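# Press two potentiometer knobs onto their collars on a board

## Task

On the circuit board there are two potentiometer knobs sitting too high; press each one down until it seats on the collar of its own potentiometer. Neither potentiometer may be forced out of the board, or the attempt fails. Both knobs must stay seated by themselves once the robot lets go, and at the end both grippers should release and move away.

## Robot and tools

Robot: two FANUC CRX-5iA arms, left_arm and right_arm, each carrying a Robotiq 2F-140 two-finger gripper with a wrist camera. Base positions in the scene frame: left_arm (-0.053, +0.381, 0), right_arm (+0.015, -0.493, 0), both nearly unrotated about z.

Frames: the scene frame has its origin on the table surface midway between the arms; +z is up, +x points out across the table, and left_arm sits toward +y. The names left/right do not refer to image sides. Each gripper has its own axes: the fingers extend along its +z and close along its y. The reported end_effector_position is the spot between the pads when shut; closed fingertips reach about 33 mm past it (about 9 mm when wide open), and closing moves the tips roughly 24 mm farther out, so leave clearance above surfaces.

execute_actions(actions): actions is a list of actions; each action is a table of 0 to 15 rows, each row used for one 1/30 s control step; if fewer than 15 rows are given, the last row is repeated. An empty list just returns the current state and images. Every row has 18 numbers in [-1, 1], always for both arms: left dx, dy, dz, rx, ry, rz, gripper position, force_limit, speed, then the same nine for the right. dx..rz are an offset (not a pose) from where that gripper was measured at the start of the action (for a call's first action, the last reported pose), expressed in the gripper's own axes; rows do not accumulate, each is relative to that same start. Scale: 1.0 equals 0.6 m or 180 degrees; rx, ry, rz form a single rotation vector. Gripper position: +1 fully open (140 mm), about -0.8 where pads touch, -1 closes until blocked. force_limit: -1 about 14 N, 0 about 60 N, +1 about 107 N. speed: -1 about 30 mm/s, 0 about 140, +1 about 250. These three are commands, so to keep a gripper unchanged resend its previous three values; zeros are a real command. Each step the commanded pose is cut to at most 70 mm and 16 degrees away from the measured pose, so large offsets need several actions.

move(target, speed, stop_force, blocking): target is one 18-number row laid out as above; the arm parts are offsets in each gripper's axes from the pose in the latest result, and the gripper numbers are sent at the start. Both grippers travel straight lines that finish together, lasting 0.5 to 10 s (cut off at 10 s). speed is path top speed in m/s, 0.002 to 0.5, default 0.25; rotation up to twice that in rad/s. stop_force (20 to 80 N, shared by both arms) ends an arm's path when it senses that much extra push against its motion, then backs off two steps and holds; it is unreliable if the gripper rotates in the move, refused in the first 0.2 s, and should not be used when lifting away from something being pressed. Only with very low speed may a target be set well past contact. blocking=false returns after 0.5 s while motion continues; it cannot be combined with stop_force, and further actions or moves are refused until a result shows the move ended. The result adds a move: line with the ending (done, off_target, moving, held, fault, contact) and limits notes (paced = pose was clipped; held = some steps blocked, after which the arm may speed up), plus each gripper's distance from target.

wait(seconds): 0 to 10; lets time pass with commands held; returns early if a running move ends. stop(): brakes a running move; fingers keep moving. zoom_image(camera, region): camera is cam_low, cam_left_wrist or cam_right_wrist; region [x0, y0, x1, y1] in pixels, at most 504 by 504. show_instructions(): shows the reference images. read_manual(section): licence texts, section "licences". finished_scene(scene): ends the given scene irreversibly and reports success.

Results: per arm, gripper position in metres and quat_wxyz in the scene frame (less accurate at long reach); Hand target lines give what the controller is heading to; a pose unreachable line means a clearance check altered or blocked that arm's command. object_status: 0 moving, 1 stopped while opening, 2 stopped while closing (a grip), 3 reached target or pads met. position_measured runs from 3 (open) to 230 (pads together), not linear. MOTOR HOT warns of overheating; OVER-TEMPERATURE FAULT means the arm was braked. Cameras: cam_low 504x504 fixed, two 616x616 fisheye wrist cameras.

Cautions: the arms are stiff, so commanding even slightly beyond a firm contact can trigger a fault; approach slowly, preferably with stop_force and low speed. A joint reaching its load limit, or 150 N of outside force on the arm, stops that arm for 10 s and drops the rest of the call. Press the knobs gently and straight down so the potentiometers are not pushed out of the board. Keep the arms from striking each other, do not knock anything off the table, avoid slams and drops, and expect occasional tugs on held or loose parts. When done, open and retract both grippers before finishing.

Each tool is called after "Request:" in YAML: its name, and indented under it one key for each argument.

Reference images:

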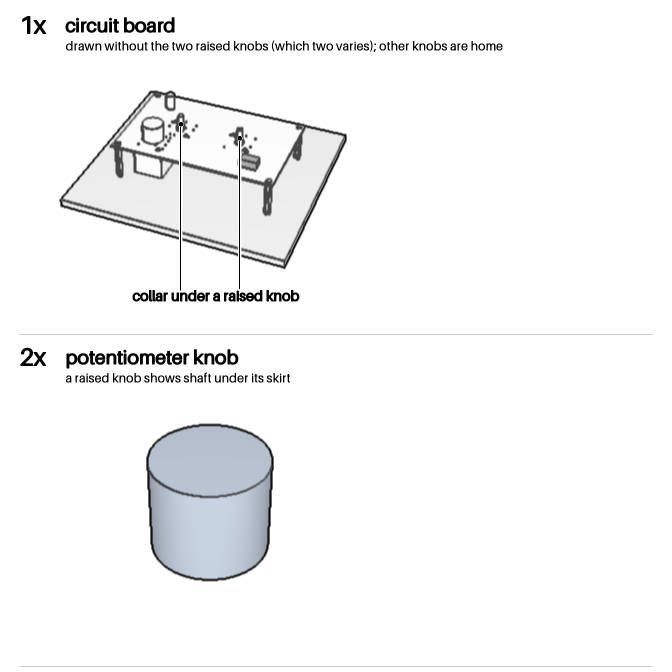

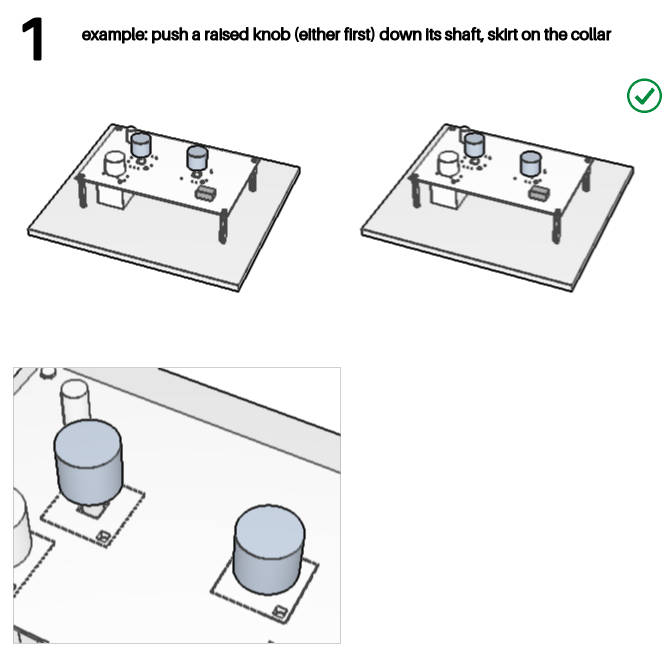

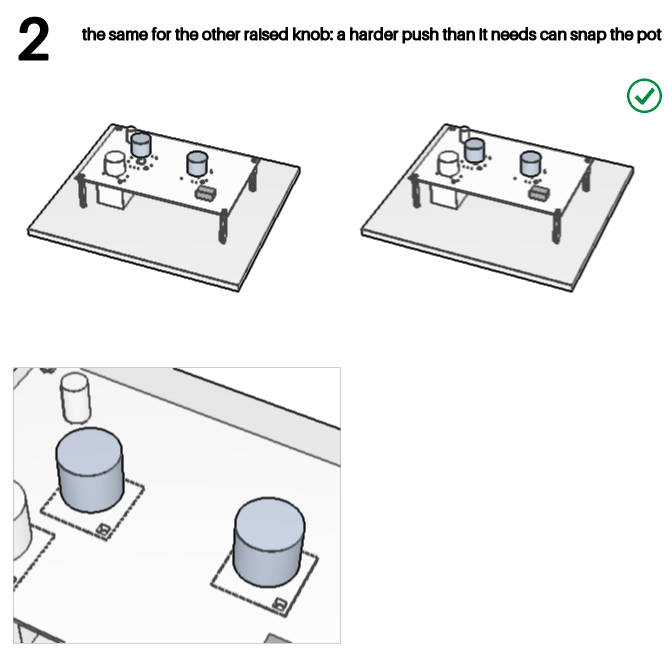

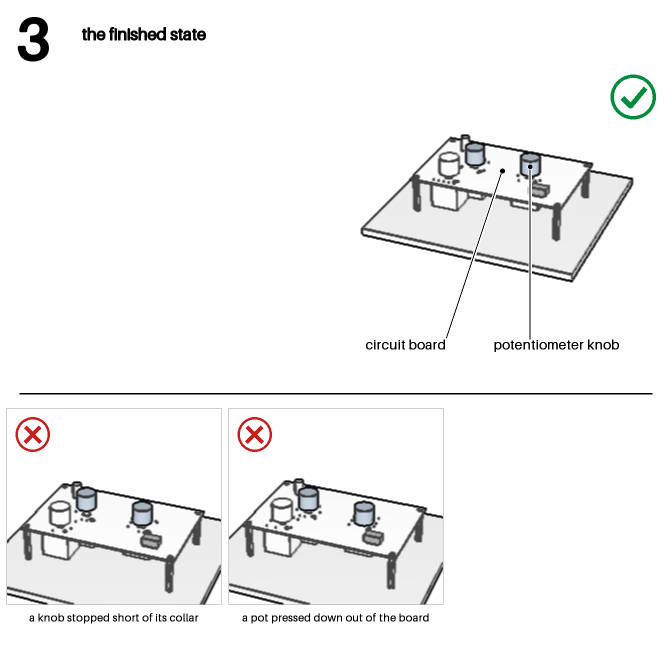

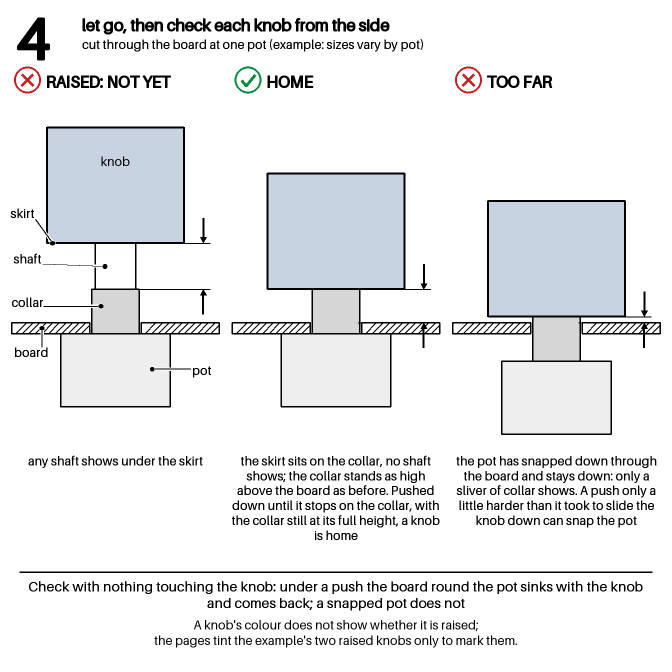

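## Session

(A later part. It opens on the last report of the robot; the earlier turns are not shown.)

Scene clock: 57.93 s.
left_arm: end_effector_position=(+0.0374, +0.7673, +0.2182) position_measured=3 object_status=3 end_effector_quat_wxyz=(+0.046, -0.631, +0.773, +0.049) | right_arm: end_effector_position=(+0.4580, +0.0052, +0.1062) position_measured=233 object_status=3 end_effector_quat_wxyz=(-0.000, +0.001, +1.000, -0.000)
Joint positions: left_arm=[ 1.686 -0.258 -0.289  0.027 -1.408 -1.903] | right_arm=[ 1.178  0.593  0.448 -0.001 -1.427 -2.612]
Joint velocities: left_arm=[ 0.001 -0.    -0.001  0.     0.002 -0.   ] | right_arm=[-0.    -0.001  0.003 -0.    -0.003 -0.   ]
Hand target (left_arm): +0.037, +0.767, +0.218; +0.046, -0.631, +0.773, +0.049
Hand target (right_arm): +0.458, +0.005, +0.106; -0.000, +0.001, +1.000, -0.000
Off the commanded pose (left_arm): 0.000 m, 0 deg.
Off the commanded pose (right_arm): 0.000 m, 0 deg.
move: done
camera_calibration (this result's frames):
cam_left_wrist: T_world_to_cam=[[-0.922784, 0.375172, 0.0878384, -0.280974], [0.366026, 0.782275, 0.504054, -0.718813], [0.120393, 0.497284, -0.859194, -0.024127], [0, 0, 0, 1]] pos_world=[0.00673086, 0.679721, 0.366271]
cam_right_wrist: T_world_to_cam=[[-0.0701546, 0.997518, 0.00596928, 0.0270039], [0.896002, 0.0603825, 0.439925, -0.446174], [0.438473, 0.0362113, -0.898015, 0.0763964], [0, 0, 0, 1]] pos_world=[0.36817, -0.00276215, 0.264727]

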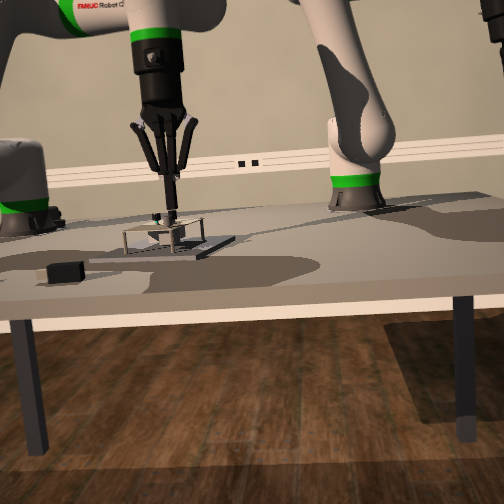

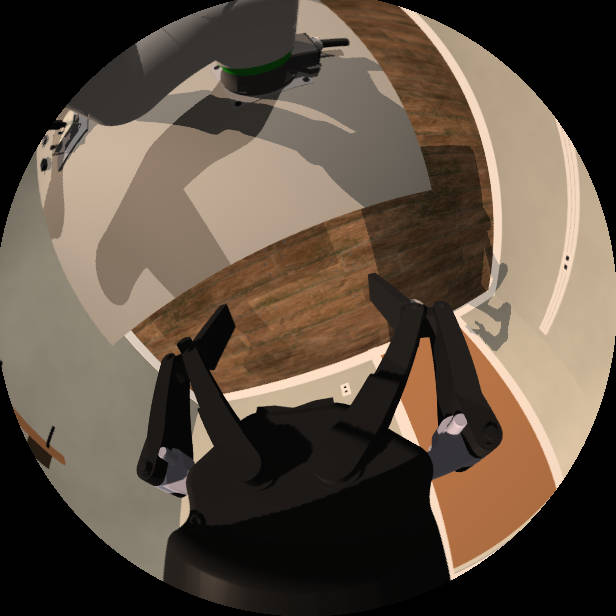

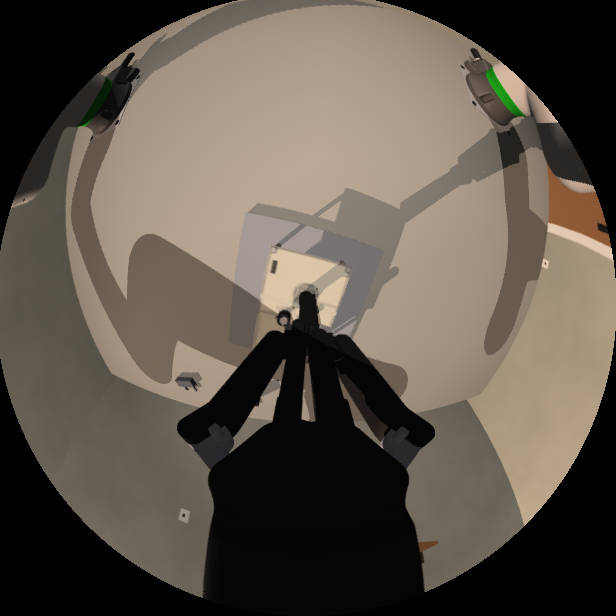

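Request:
move:
  target: [0,0,0,0,0,0,1,0,0,0,0,0.0096,0,0,0,-1,0,1]
  speed: 0.005
  stop_force: 20

Request:
execute_actions:
  actions:
    - [[0,0,0,0,0,0,1,0,0,0,0,-0.011,0,0,0,-1,0,1]]
    - [[0,0,0,0,0,0,1,0,0,-0.043,-0.041,0,0,0,0,-1,0,1]]

Request:
move:
  target: [0,0,0,0,0,0,1,0,0,0,0,0.016,0,0,0,-1,0,1]
  speed: 0.006

Request:
zoom_image:
  camera: "cam_low"
  region: [140,190,190,235]

Scene clock: 68.07 s.
left_arm: end_effector_position=(+0.0374, +0.7673, +0.2182) position_measured=3 object_status=3 end_effector_quat_wxyz=(+0.046, -0.631, +0.773, +0.049) | right_arm: end_effector_position=(+0.4580, +0.0052, +0.1005) position_measured=233 object_status=3 end_effector_quat_wxyz=(-0.000, +0.001, +1.000, -0.000)
Joint positions: left_arm=[ 1.686 -0.258 -0.289  0.027 -1.408 -1.903] | right_arm=[ 1.178  0.595  0.438 -0.001 -1.414 -2.612]
Joint velocities: left_arm=[ 0.001  0.     0.     0.001 -0.002  0.   ] | right_arm=[ 0.     0.001 -0.001  0.     0.002  0.   ]
Hand target (left_arm): +0.037, +0.767, +0.218; +0.046, -0.631, +0.773, +0.049
Hand target (right_arm): +0.458, +0.005, +0.100; -0.000, +0.001, +1.000, -0.000
Off the commanded pose (left_arm): 0.000 m, 0 deg.
Off the commanded pose (right_arm): 0.000 m, 0 deg.
move: done
camera_calibration (this result's frames):
cam_left_wrist: T_world_to_cam=[[-0.922784, 0.375172, 0.0878384, -0.280974], [0.366026, 0.782275, 0.504054, -0.718813], [0.120393, 0.497284, -0.859194, -0.0241272], [0, 0, 0, 1]] pos_world=[0.00673087, 0.679721, 0.366271]
cam_right_wrist: T_world_to_cam=[[-0.0701644, 0.997517, 0.00598498, 0.0270416], [0.895997, 0.0603839, 0.439936, -0.443655], [0.438483, 0.0362304, -0.898009, 0.0712835], [0, 0, 0, 1]] pos_world=[0.368154, -0.00276743, 0.259031]

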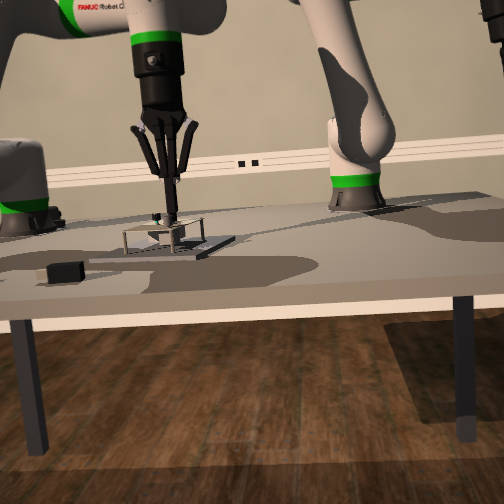

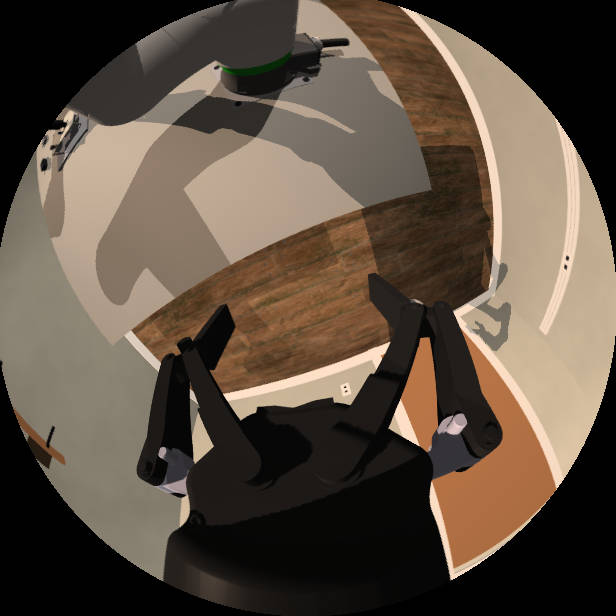

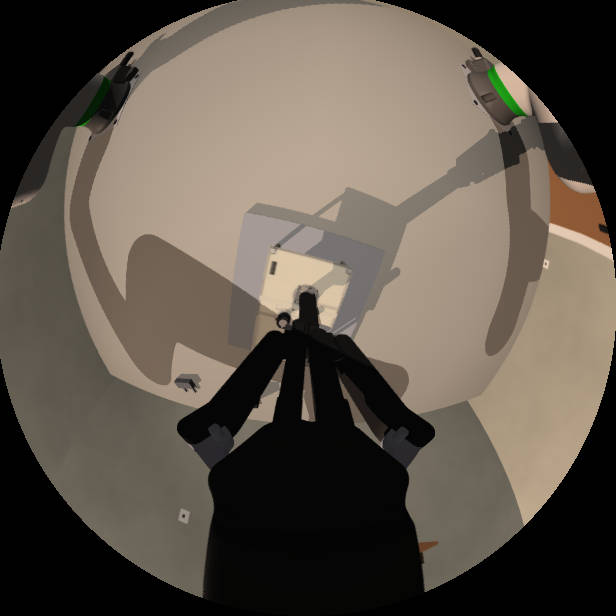

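Scene clock: 69.07 s.
left_arm: end_effector_position=(+0.0374, +0.7673, +0.2182) position_measured=3 object_status=3 end_effector_quat_wxyz=(+0.046, -0.631, +0.773, +0.049) | right_arm: end_effector_position=(+0.4837, -0.0193, +0.1072) position_measured=233 object_status=3 end_effector_quat_wxyz=(-0.000, +0.001, +1.000, -0.000)
Joint positions: left_arm=[ 1.686 -0.258 -0.289  0.027 -1.408 -1.903] | right_arm=[ 1.124  0.592  0.448 -0.001 -1.428 -2.559]
Joint velocities: left_arm=[-0.     0.     0.    -0.001  0.002 -0.   ] | right_arm=[-0.003  0.001  0.002 -0.002 -0.001  0.004]
Hand target (left_arm): +0.037, +0.767, +0.218; +0.046, -0.631, +0.773, +0.049
Hand target (right_arm): +0.484, -0.019, +0.107; -0.000, +0.001, +1.000, -0.000
Off the commanded pose (left_arm): 0.000 m, 0 deg.
Off the commanded pose (right_arm): 0.000 m, 0 deg.
camera_calibration (this result's frames):
cam_left_wrist: T_world_to_cam=[[-0.922784, 0.375172, 0.0878384, -0.280974], [0.366026, 0.782275, 0.504054, -0.718813], [0.120393, 0.497284, -0.859194, -0.0241272], [0, 0, 0, 1]] pos_world=[0.00673088, 0.679721, 0.366271]
cam_right_wrist: T_world_to_cam=[[-0.0701927, 0.997515, 0.00612159, 0.0532492], [0.895911, 0.0603422, 0.440116, -0.468118], [0.438652, 0.0363773, -0.89792, 0.0668061], [0, 0, 0, 1]] pos_world=[0.393825, -0.0272998, 0.265687]

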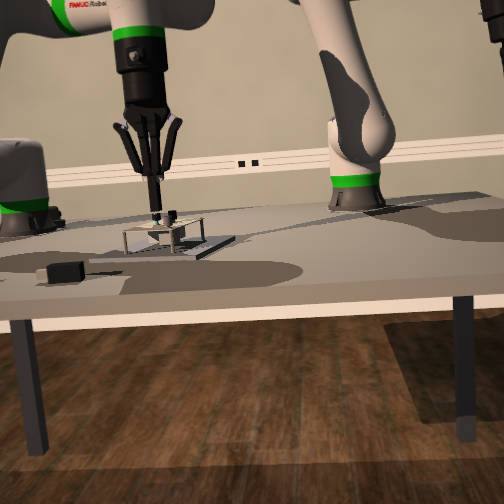

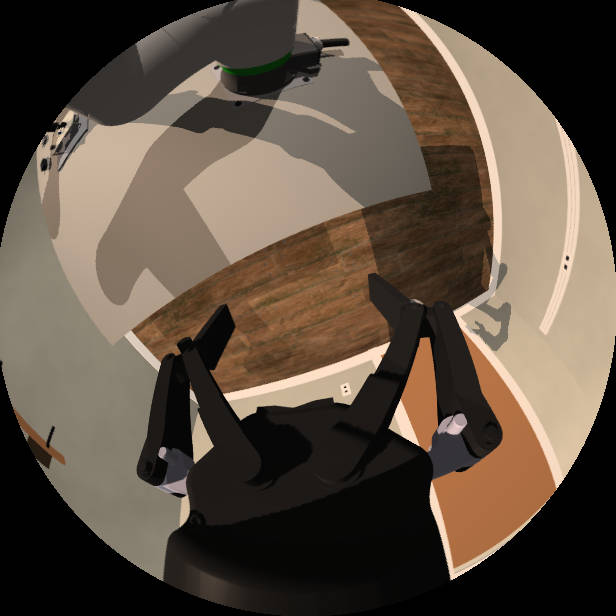

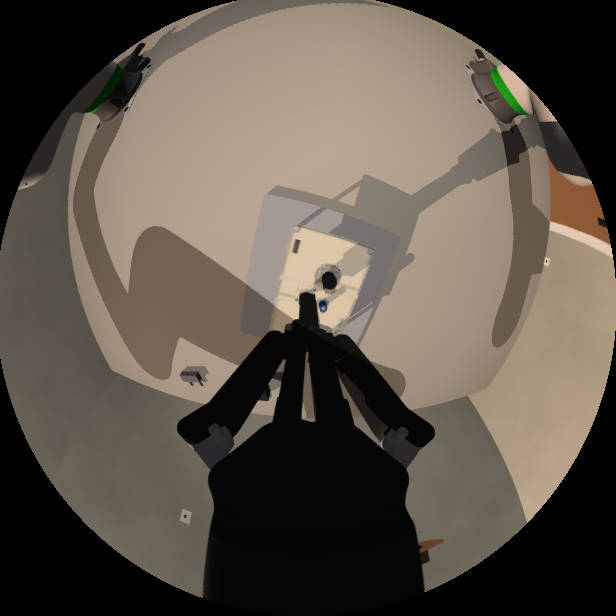

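Scene clock: 70.90 s.
left_arm: end_effector_position=(+0.0374, +0.7673, +0.2182) position_measured=3 object_status=3 end_effector_quat_wxyz=(+0.046, -0.631, +0.773, +0.049) | right_arm: end_effector_position=(+0.4837, -0.0193, +0.0976) position_measured=233 object_status=3 end_effector_quat_wxyz=(-0.000, +0.001, +1.000, -0.000)
Joint positions: left_arm=[ 1.686 -0.258 -0.289  0.027 -1.408 -1.903] | right_arm=[ 1.124  0.595  0.431 -0.001 -1.407 -2.559]
Joint velocities: left_arm=[-0.001  0.    -0.001  0.     0.002  0.   ] | right_arm=[-0.001  0.    -0.002 -0.     0.001 -0.   ]
Hand target (left_arm): +0.037, +0.767, +0.218; +0.046, -0.631, +0.773, +0.049
Hand target (right_arm): +0.484, -0.019, +0.098; -0.000, +0.001, +1.000, -0.000
Off the commanded pose (left_arm): 0.000 m, 0 deg.
Off the commanded pose (right_arm): 0.000 m, 0 deg.
move: done
camera_calibration (this result's frames):
cam_left_wrist: T_world_to_cam=[[-0.922784, 0.375171, 0.0878386, -0.280973], [0.366026, 0.782275, 0.504054, -0.718813], [0.120393, 0.497285, -0.859194, -0.0241274], [0, 0, 0, 1]] pos_world=[0.00673088, 0.679721, 0.366271]
cam_right_wrist: T_world_to_cam=[[-0.0701752, 0.997516, 0.00611555, 0.0533284], [0.895909, 0.0603289, 0.440122, -0.463918], [0.438659, 0.0363646, -0.897917, 0.0582395], [0, 0, 0, 1]] pos_world=[0.393824, -0.0273262, 0.256148]

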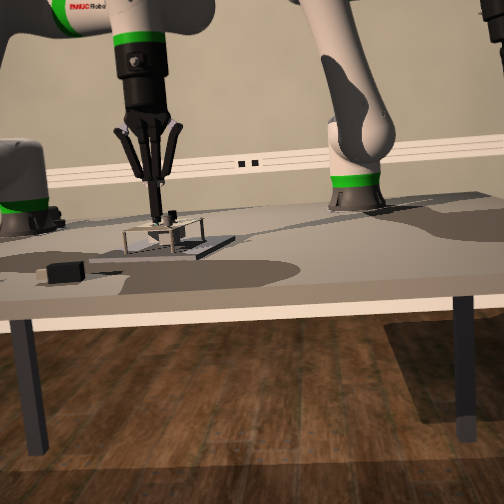

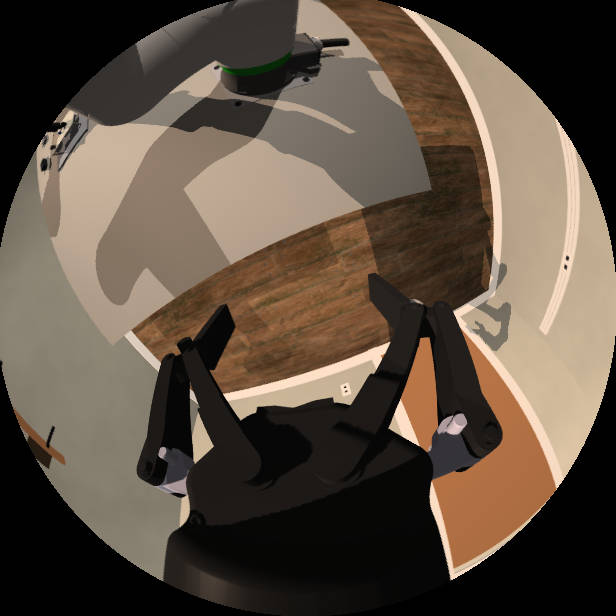

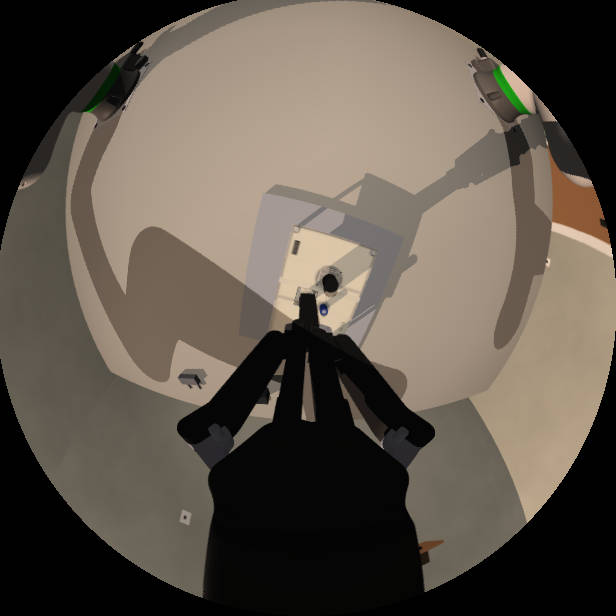

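Region (140, 190, 190, 235) of cam_low's 504x504 image, scaled by 10.080, with more detail than that image has; it fills the top 454 rows of this view, and the rest is white.

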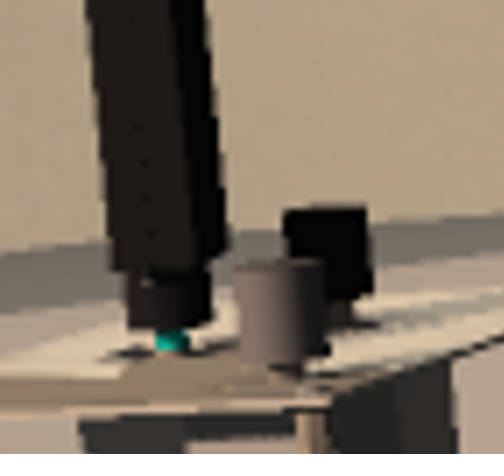

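Request:
move:
  target: [0,0,0,0,0,0,1,0,0,0,0,0.005,0,0,0,-1,0,1]
  speed: 0.005

Request:
move:
  target: [0,0,0,0,0,0,1,0,0,0,0,-0.01,0,0,0,-1,0,1]
  speed: 0.02

Request:
zoom_image:
  camera: "cam_low"
  region: [140,190,190,235]

Scene clock: 77.27 s.
left_arm: end_effector_position=(+0.0374, +0.7673, +0.2182) position_measured=3 object_status=3 end_effector_quat_wxyz=(+0.046, -0.631, +0.773, +0.049) | right_arm: end_effector_position=(+0.4837, -0.0193, +0.0947) position_measured=233 object_status=3 end_effector_quat_wxyz=(-0.000, +0.001, +1.000, -0.000)
Joint positions: left_arm=[ 1.686 -0.258 -0.289  0.027 -1.408 -1.903] | right_arm=[ 1.124  0.597  0.426 -0.001 -1.401 -2.559]
Joint velocities: left_arm=[-0.     0.    -0.     0.    -0.001 -0.   ] | right_arm=[ 0.     0.001 -0.001  0.     0.002  0.   ]
Hand target (left_arm): +0.037, +0.767, +0.218; +0.046, -0.631, +0.773, +0.049
Hand target (right_arm): +0.484, -0.019, +0.095; -0.000, +0.001, +1.000, -0.000
Off the commanded pose (left_arm): 0.000 m, 0 deg.
Off the commanded pose (right_arm): 0.000 m, 0 deg.
move: done
camera_calibration (this result's frames):
cam_left_wrist: T_world_to_cam=[[-0.922784, 0.375171, 0.0878386, -0.280974], [0.366026, 0.782275, 0.504054, -0.718813], [0.120393, 0.497285, -0.859194, -0.0241275], [0, 0, 0, 1]] pos_world=[0.00673083, 0.679721, 0.366271]
cam_right_wrist: T_world_to_cam=[[-0.0701484, 0.997518, 0.00611279, 0.0533393], [0.895911, 0.0603061, 0.44012, -0.462618], [0.438659, 0.0363503, -0.897918, 0.0555932], [0, 0, 0, 1]] pos_world=[0.39382, -0.027329, 0.2532]

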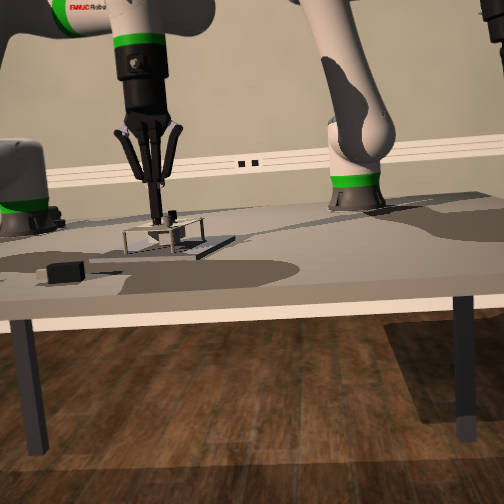

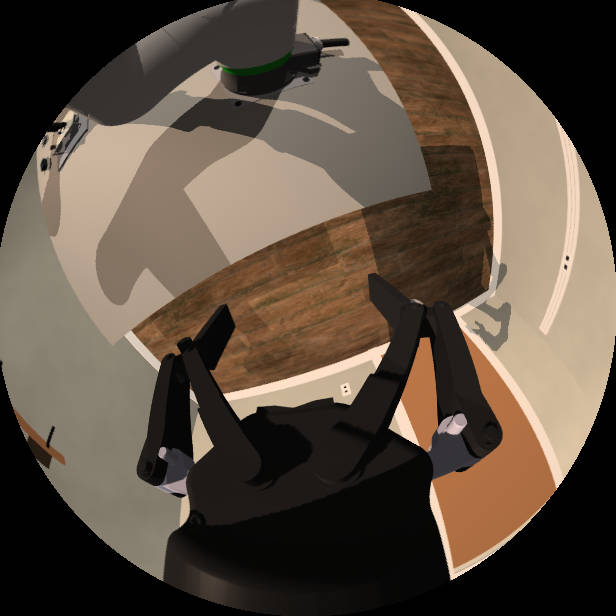

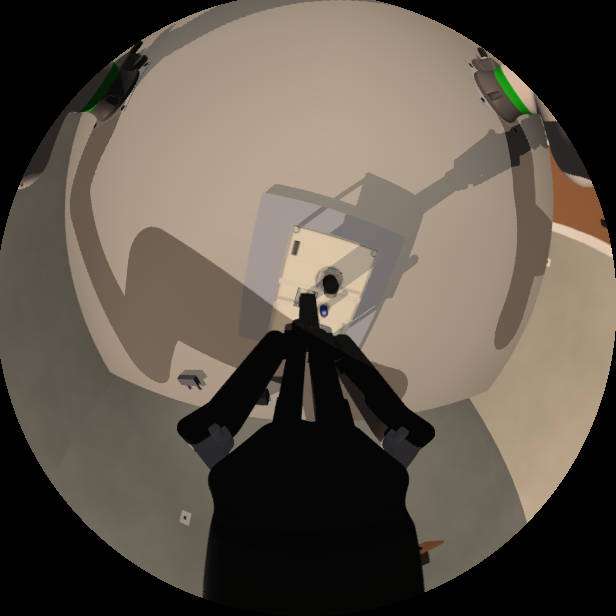

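Scene clock: 77.97 s.
left_arm: end_effector_position=(+0.0374, +0.7673, +0.2182) position_measured=3 object_status=3 end_effector_quat_wxyz=(+0.046, -0.631, +0.773, +0.049) | right_arm: end_effector_position=(+0.4837, -0.0193, +0.1006) position_measured=233 object_status=3 end_effector_quat_wxyz=(-0.000, +0.001, +1.000, -0.000)
Joint positions: left_arm=[ 1.686 -0.258 -0.289  0.027 -1.408 -1.903] | right_arm=[ 1.124  0.594  0.436 -0.001 -1.414 -2.559]
Joint velocities: left_arm=[-0.     0.    -0.    -0.    -0.001  0.   ] | right_arm=[-0.    -0.     0.002  0.    -0.004 -0.   ]
Hand target (left_arm): +0.037, +0.767, +0.218; +0.046, -0.631, +0.773, +0.049
Hand target (right_arm): +0.484, -0.019, +0.101; -0.000, +0.001, +1.000, -0.000
Off the commanded pose (left_arm): 0.000 m, 0 deg.
Off the commanded pose (right_arm): 0.000 m, 0 deg.
move: done
camera_calibration (this result's frames):
cam_left_wrist: T_world_to_cam=[[-0.922784, 0.375171, 0.0878386, -0.280974], [0.366026, 0.782275, 0.504054, -0.718813], [0.120393, 0.497285, -0.859194, -0.0241274], [0, 0, 0, 1]] pos_world=[0.00673083, 0.679721, 0.366271]
cam_right_wrist: T_world_to_cam=[[-0.0701545, 0.997517, 0.00611016, 0.0532991], [0.895912, 0.0603128, 0.440117, -0.465208], [0.438656, 0.0363504, -0.897919, 0.0608674], [0, 0, 0, 1]] pos_world=[0.393825, -0.0273213, 0.259075]

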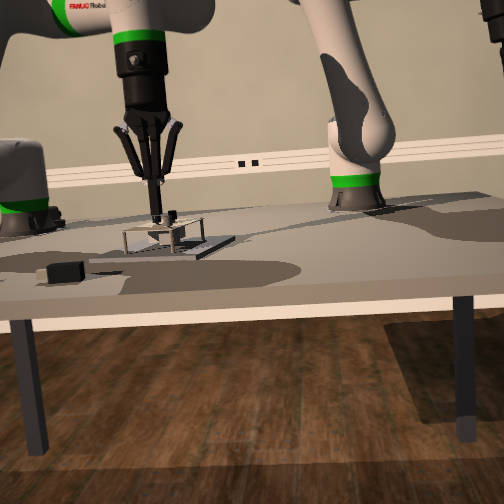

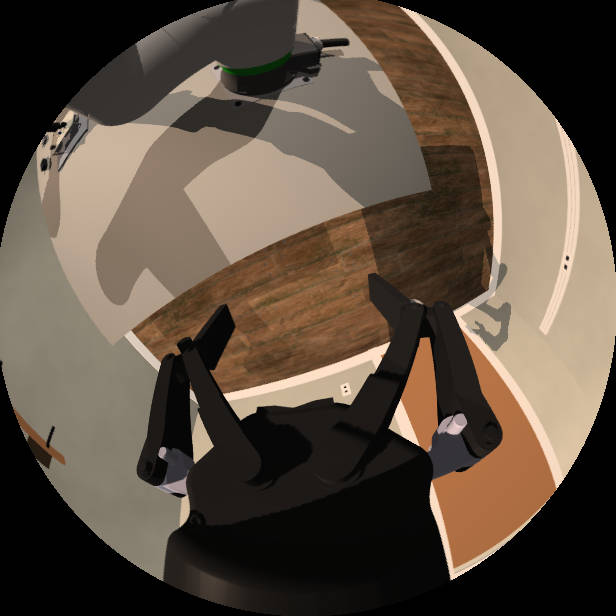

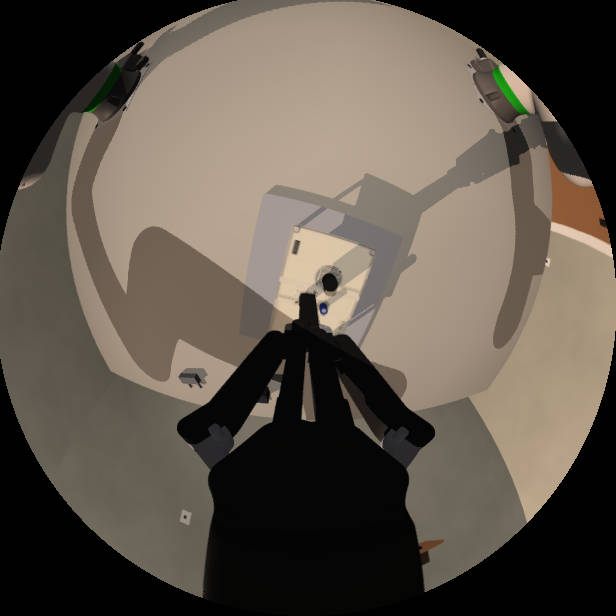

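Region (140, 190, 190, 235) of cam_low's 504x504 image, scaled by 10.080, with more detail than that image has; it fills the top 454 rows of this view, and the rest is white.

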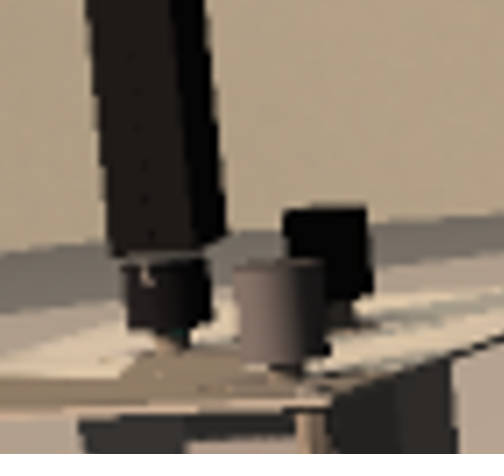

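Faint teal left: 1.3 mm deeper.

Request:
move:
  target: [0,0,0,0,0,0,1,0,0,0,0,0.0121,0,0,0,-1,0,1]
  speed: 0.006

Request:
move:
  target: [0,0,0,0,0,0,1,0,0,0,0,-0.25,0,0,0,-1,0,1]

Request:
zoom_image:
  camera: "cam_low"
  region: [140,190,190,235]

Scene clock: 84.10 s.
left_arm: end_effector_position=(+0.0374, +0.7673, +0.2182) position_measured=3 object_status=3 end_effector_quat_wxyz=(+0.046, -0.631, +0.773, +0.049) | right_arm: end_effector_position=(+0.4836, -0.0193, +0.0934) position_measured=233 object_status=3 end_effector_quat_wxyz=(-0.000, +0.001, +1.000, -0.000)
Joint positions: left_arm=[ 1.686 -0.258 -0.289  0.027 -1.408 -1.903] | right_arm=[ 1.124  0.597  0.424 -0.001 -1.398 -2.559]
Joint velocities: left_arm=[-0. -0.  0. -0.  0. -0.] | right_arm=[ 0.001  0.002 -0.001  0.     0.002 -0.   ]
Hand target (left_arm): +0.037, +0.767, +0.218; +0.046, -0.631, +0.773, +0.049
Hand target (right_arm): +0.484, -0.019, +0.093; -0.000, +0.001, +1.000, -0.000
Off the commanded pose (left_arm): 0.000 m, 0 deg.
Off the commanded pose (right_arm): 0.000 m, 0 deg.
move: done
camera_calibration (this result's frames):
cam_left_wrist: T_world_to_cam=[[-0.922784, 0.375172, 0.0878385, -0.280974], [0.366026, 0.782275, 0.504054, -0.718813], [0.120393, 0.497285, -0.859194, -0.0241275], [0, 0, 0, 1]] pos_world=[0.00673089, 0.679721, 0.366271]
cam_right_wrist: T_world_to_cam=[[-0.0701676, 0.997516, 0.00611907, 0.0533501], [0.895908, 0.0603204, 0.440125, -0.462028], [0.438663, 0.0363646, -0.897916, 0.0544192], [0, 0, 0, 1]] pos_world=[0.393807, -0.0273268, 0.251888]

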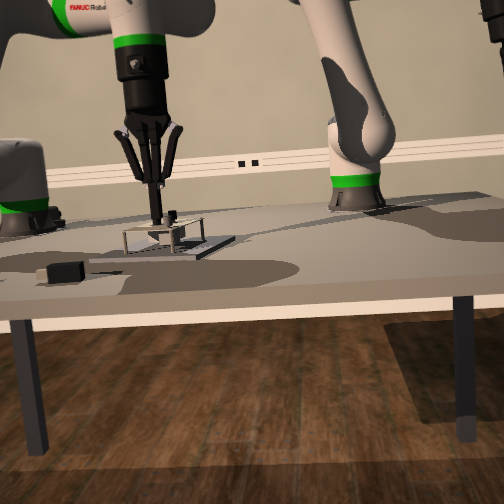

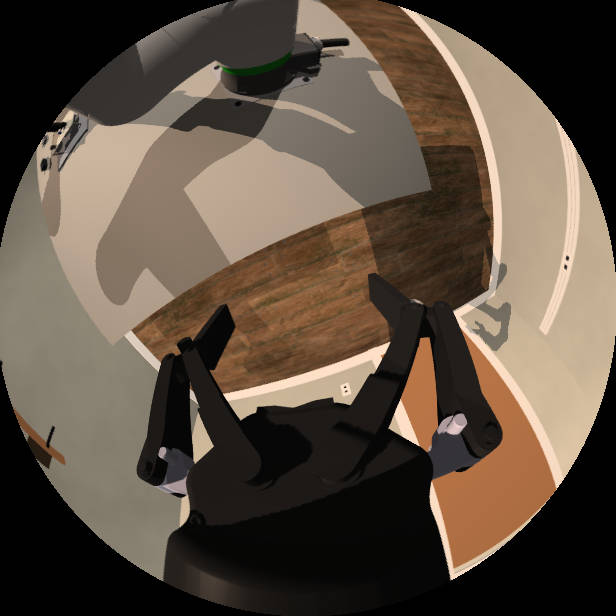

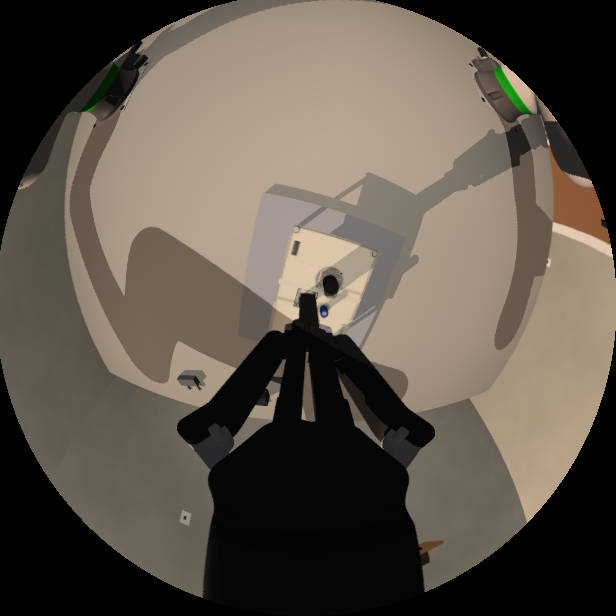

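Scene clock: 85.27 s.
left_arm: end_effector_position=(+0.0374, +0.7673, +0.2182) position_measured=3 object_status=3 end_effector_quat_wxyz=(+0.046, -0.631, +0.773, +0.049) | right_arm: end_effector_position=(+0.4836, -0.0188, +0.2433) position_measured=233 object_status=3 end_effector_quat_wxyz=(-0.000, +0.000, +1.000, -0.000)
Joint positions: left_arm=[ 1.686 -0.258 -0.289  0.027 -1.408 -1.903] | right_arm=[ 1.125  0.599  0.777 -0.    -1.75  -2.559]
Joint velocities: left_arm=[ 0.001  0.     0.    -0.     0.001 -0.   ] | right_arm=[-0.001  0.005  0.01  -0.001 -0.008  0.002]
Hand target (left_arm): +0.037, +0.767, +0.218; +0.046, -0.631, +0.773, +0.049
Hand target (right_arm): +0.484, -0.019, +0.243; -0.000, +0.000, +1.000, -0.000
Off the commanded pose (left_arm): 0.000 m, 0 deg.
Off the commanded pose (right_arm): 0.001 m, 0 deg.
move: done
camera_calibration (this result's frames):
cam_left_wrist: T_world_to_cam=[[-0.922784, 0.375171, 0.0878385, -0.280974], [0.366026, 0.782275, 0.504054, -0.718813], [0.120393, 0.497285, -0.859194, -0.0241274], [0, 0, 0, 1]] pos_world=[0.00673084, 0.679721, 0.366271]
cam_right_wrist: T_world_to_cam=[[-0.071023, 0.997455, 0.00623129, 0.0522988], [0.895778, 0.0610325, 0.440292, -0.527949], [0.438791, 0.0368527, -0.897833, 0.188963], [0, 0, 0, 1]] pos_world=[0.393724, -0.0269075, 0.401783]

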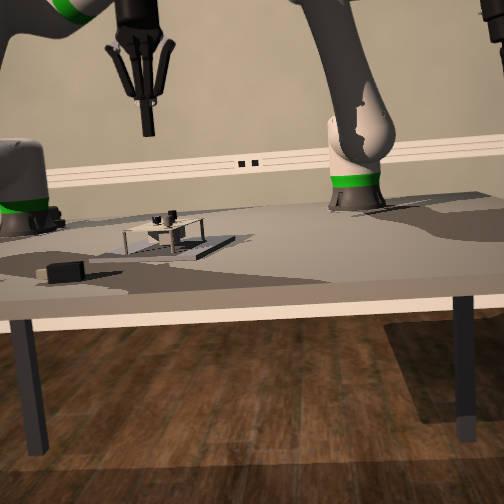

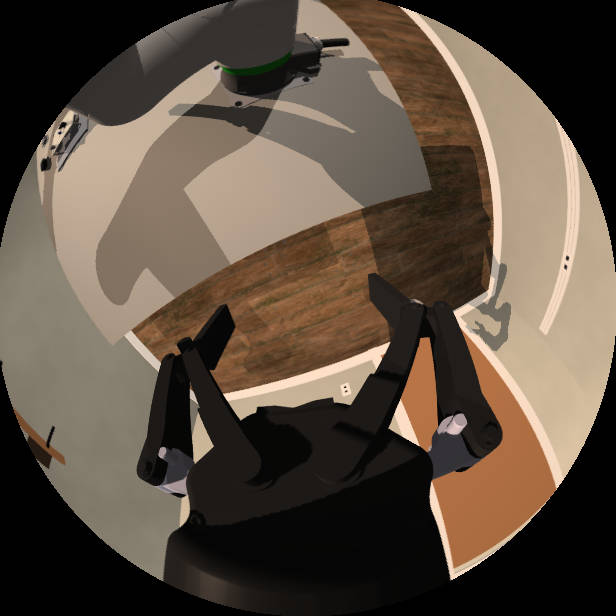

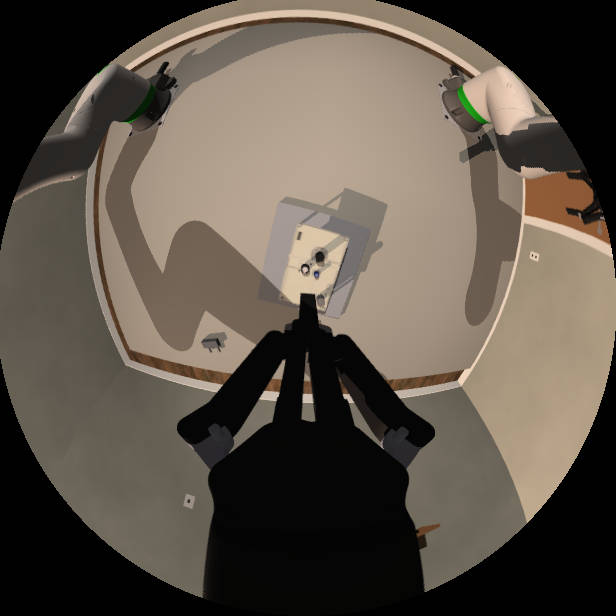

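Region (140, 190, 190, 235) of cam_low's 504x504 image, scaled by 10.080, with more detail than that image has; it fills the top 454 rows of this view, and the rest is white.

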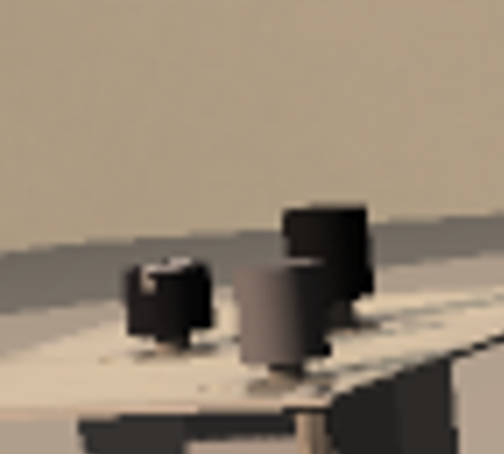

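Request:
finished_scene:
  scene: 1

The scene is finished: the task was done.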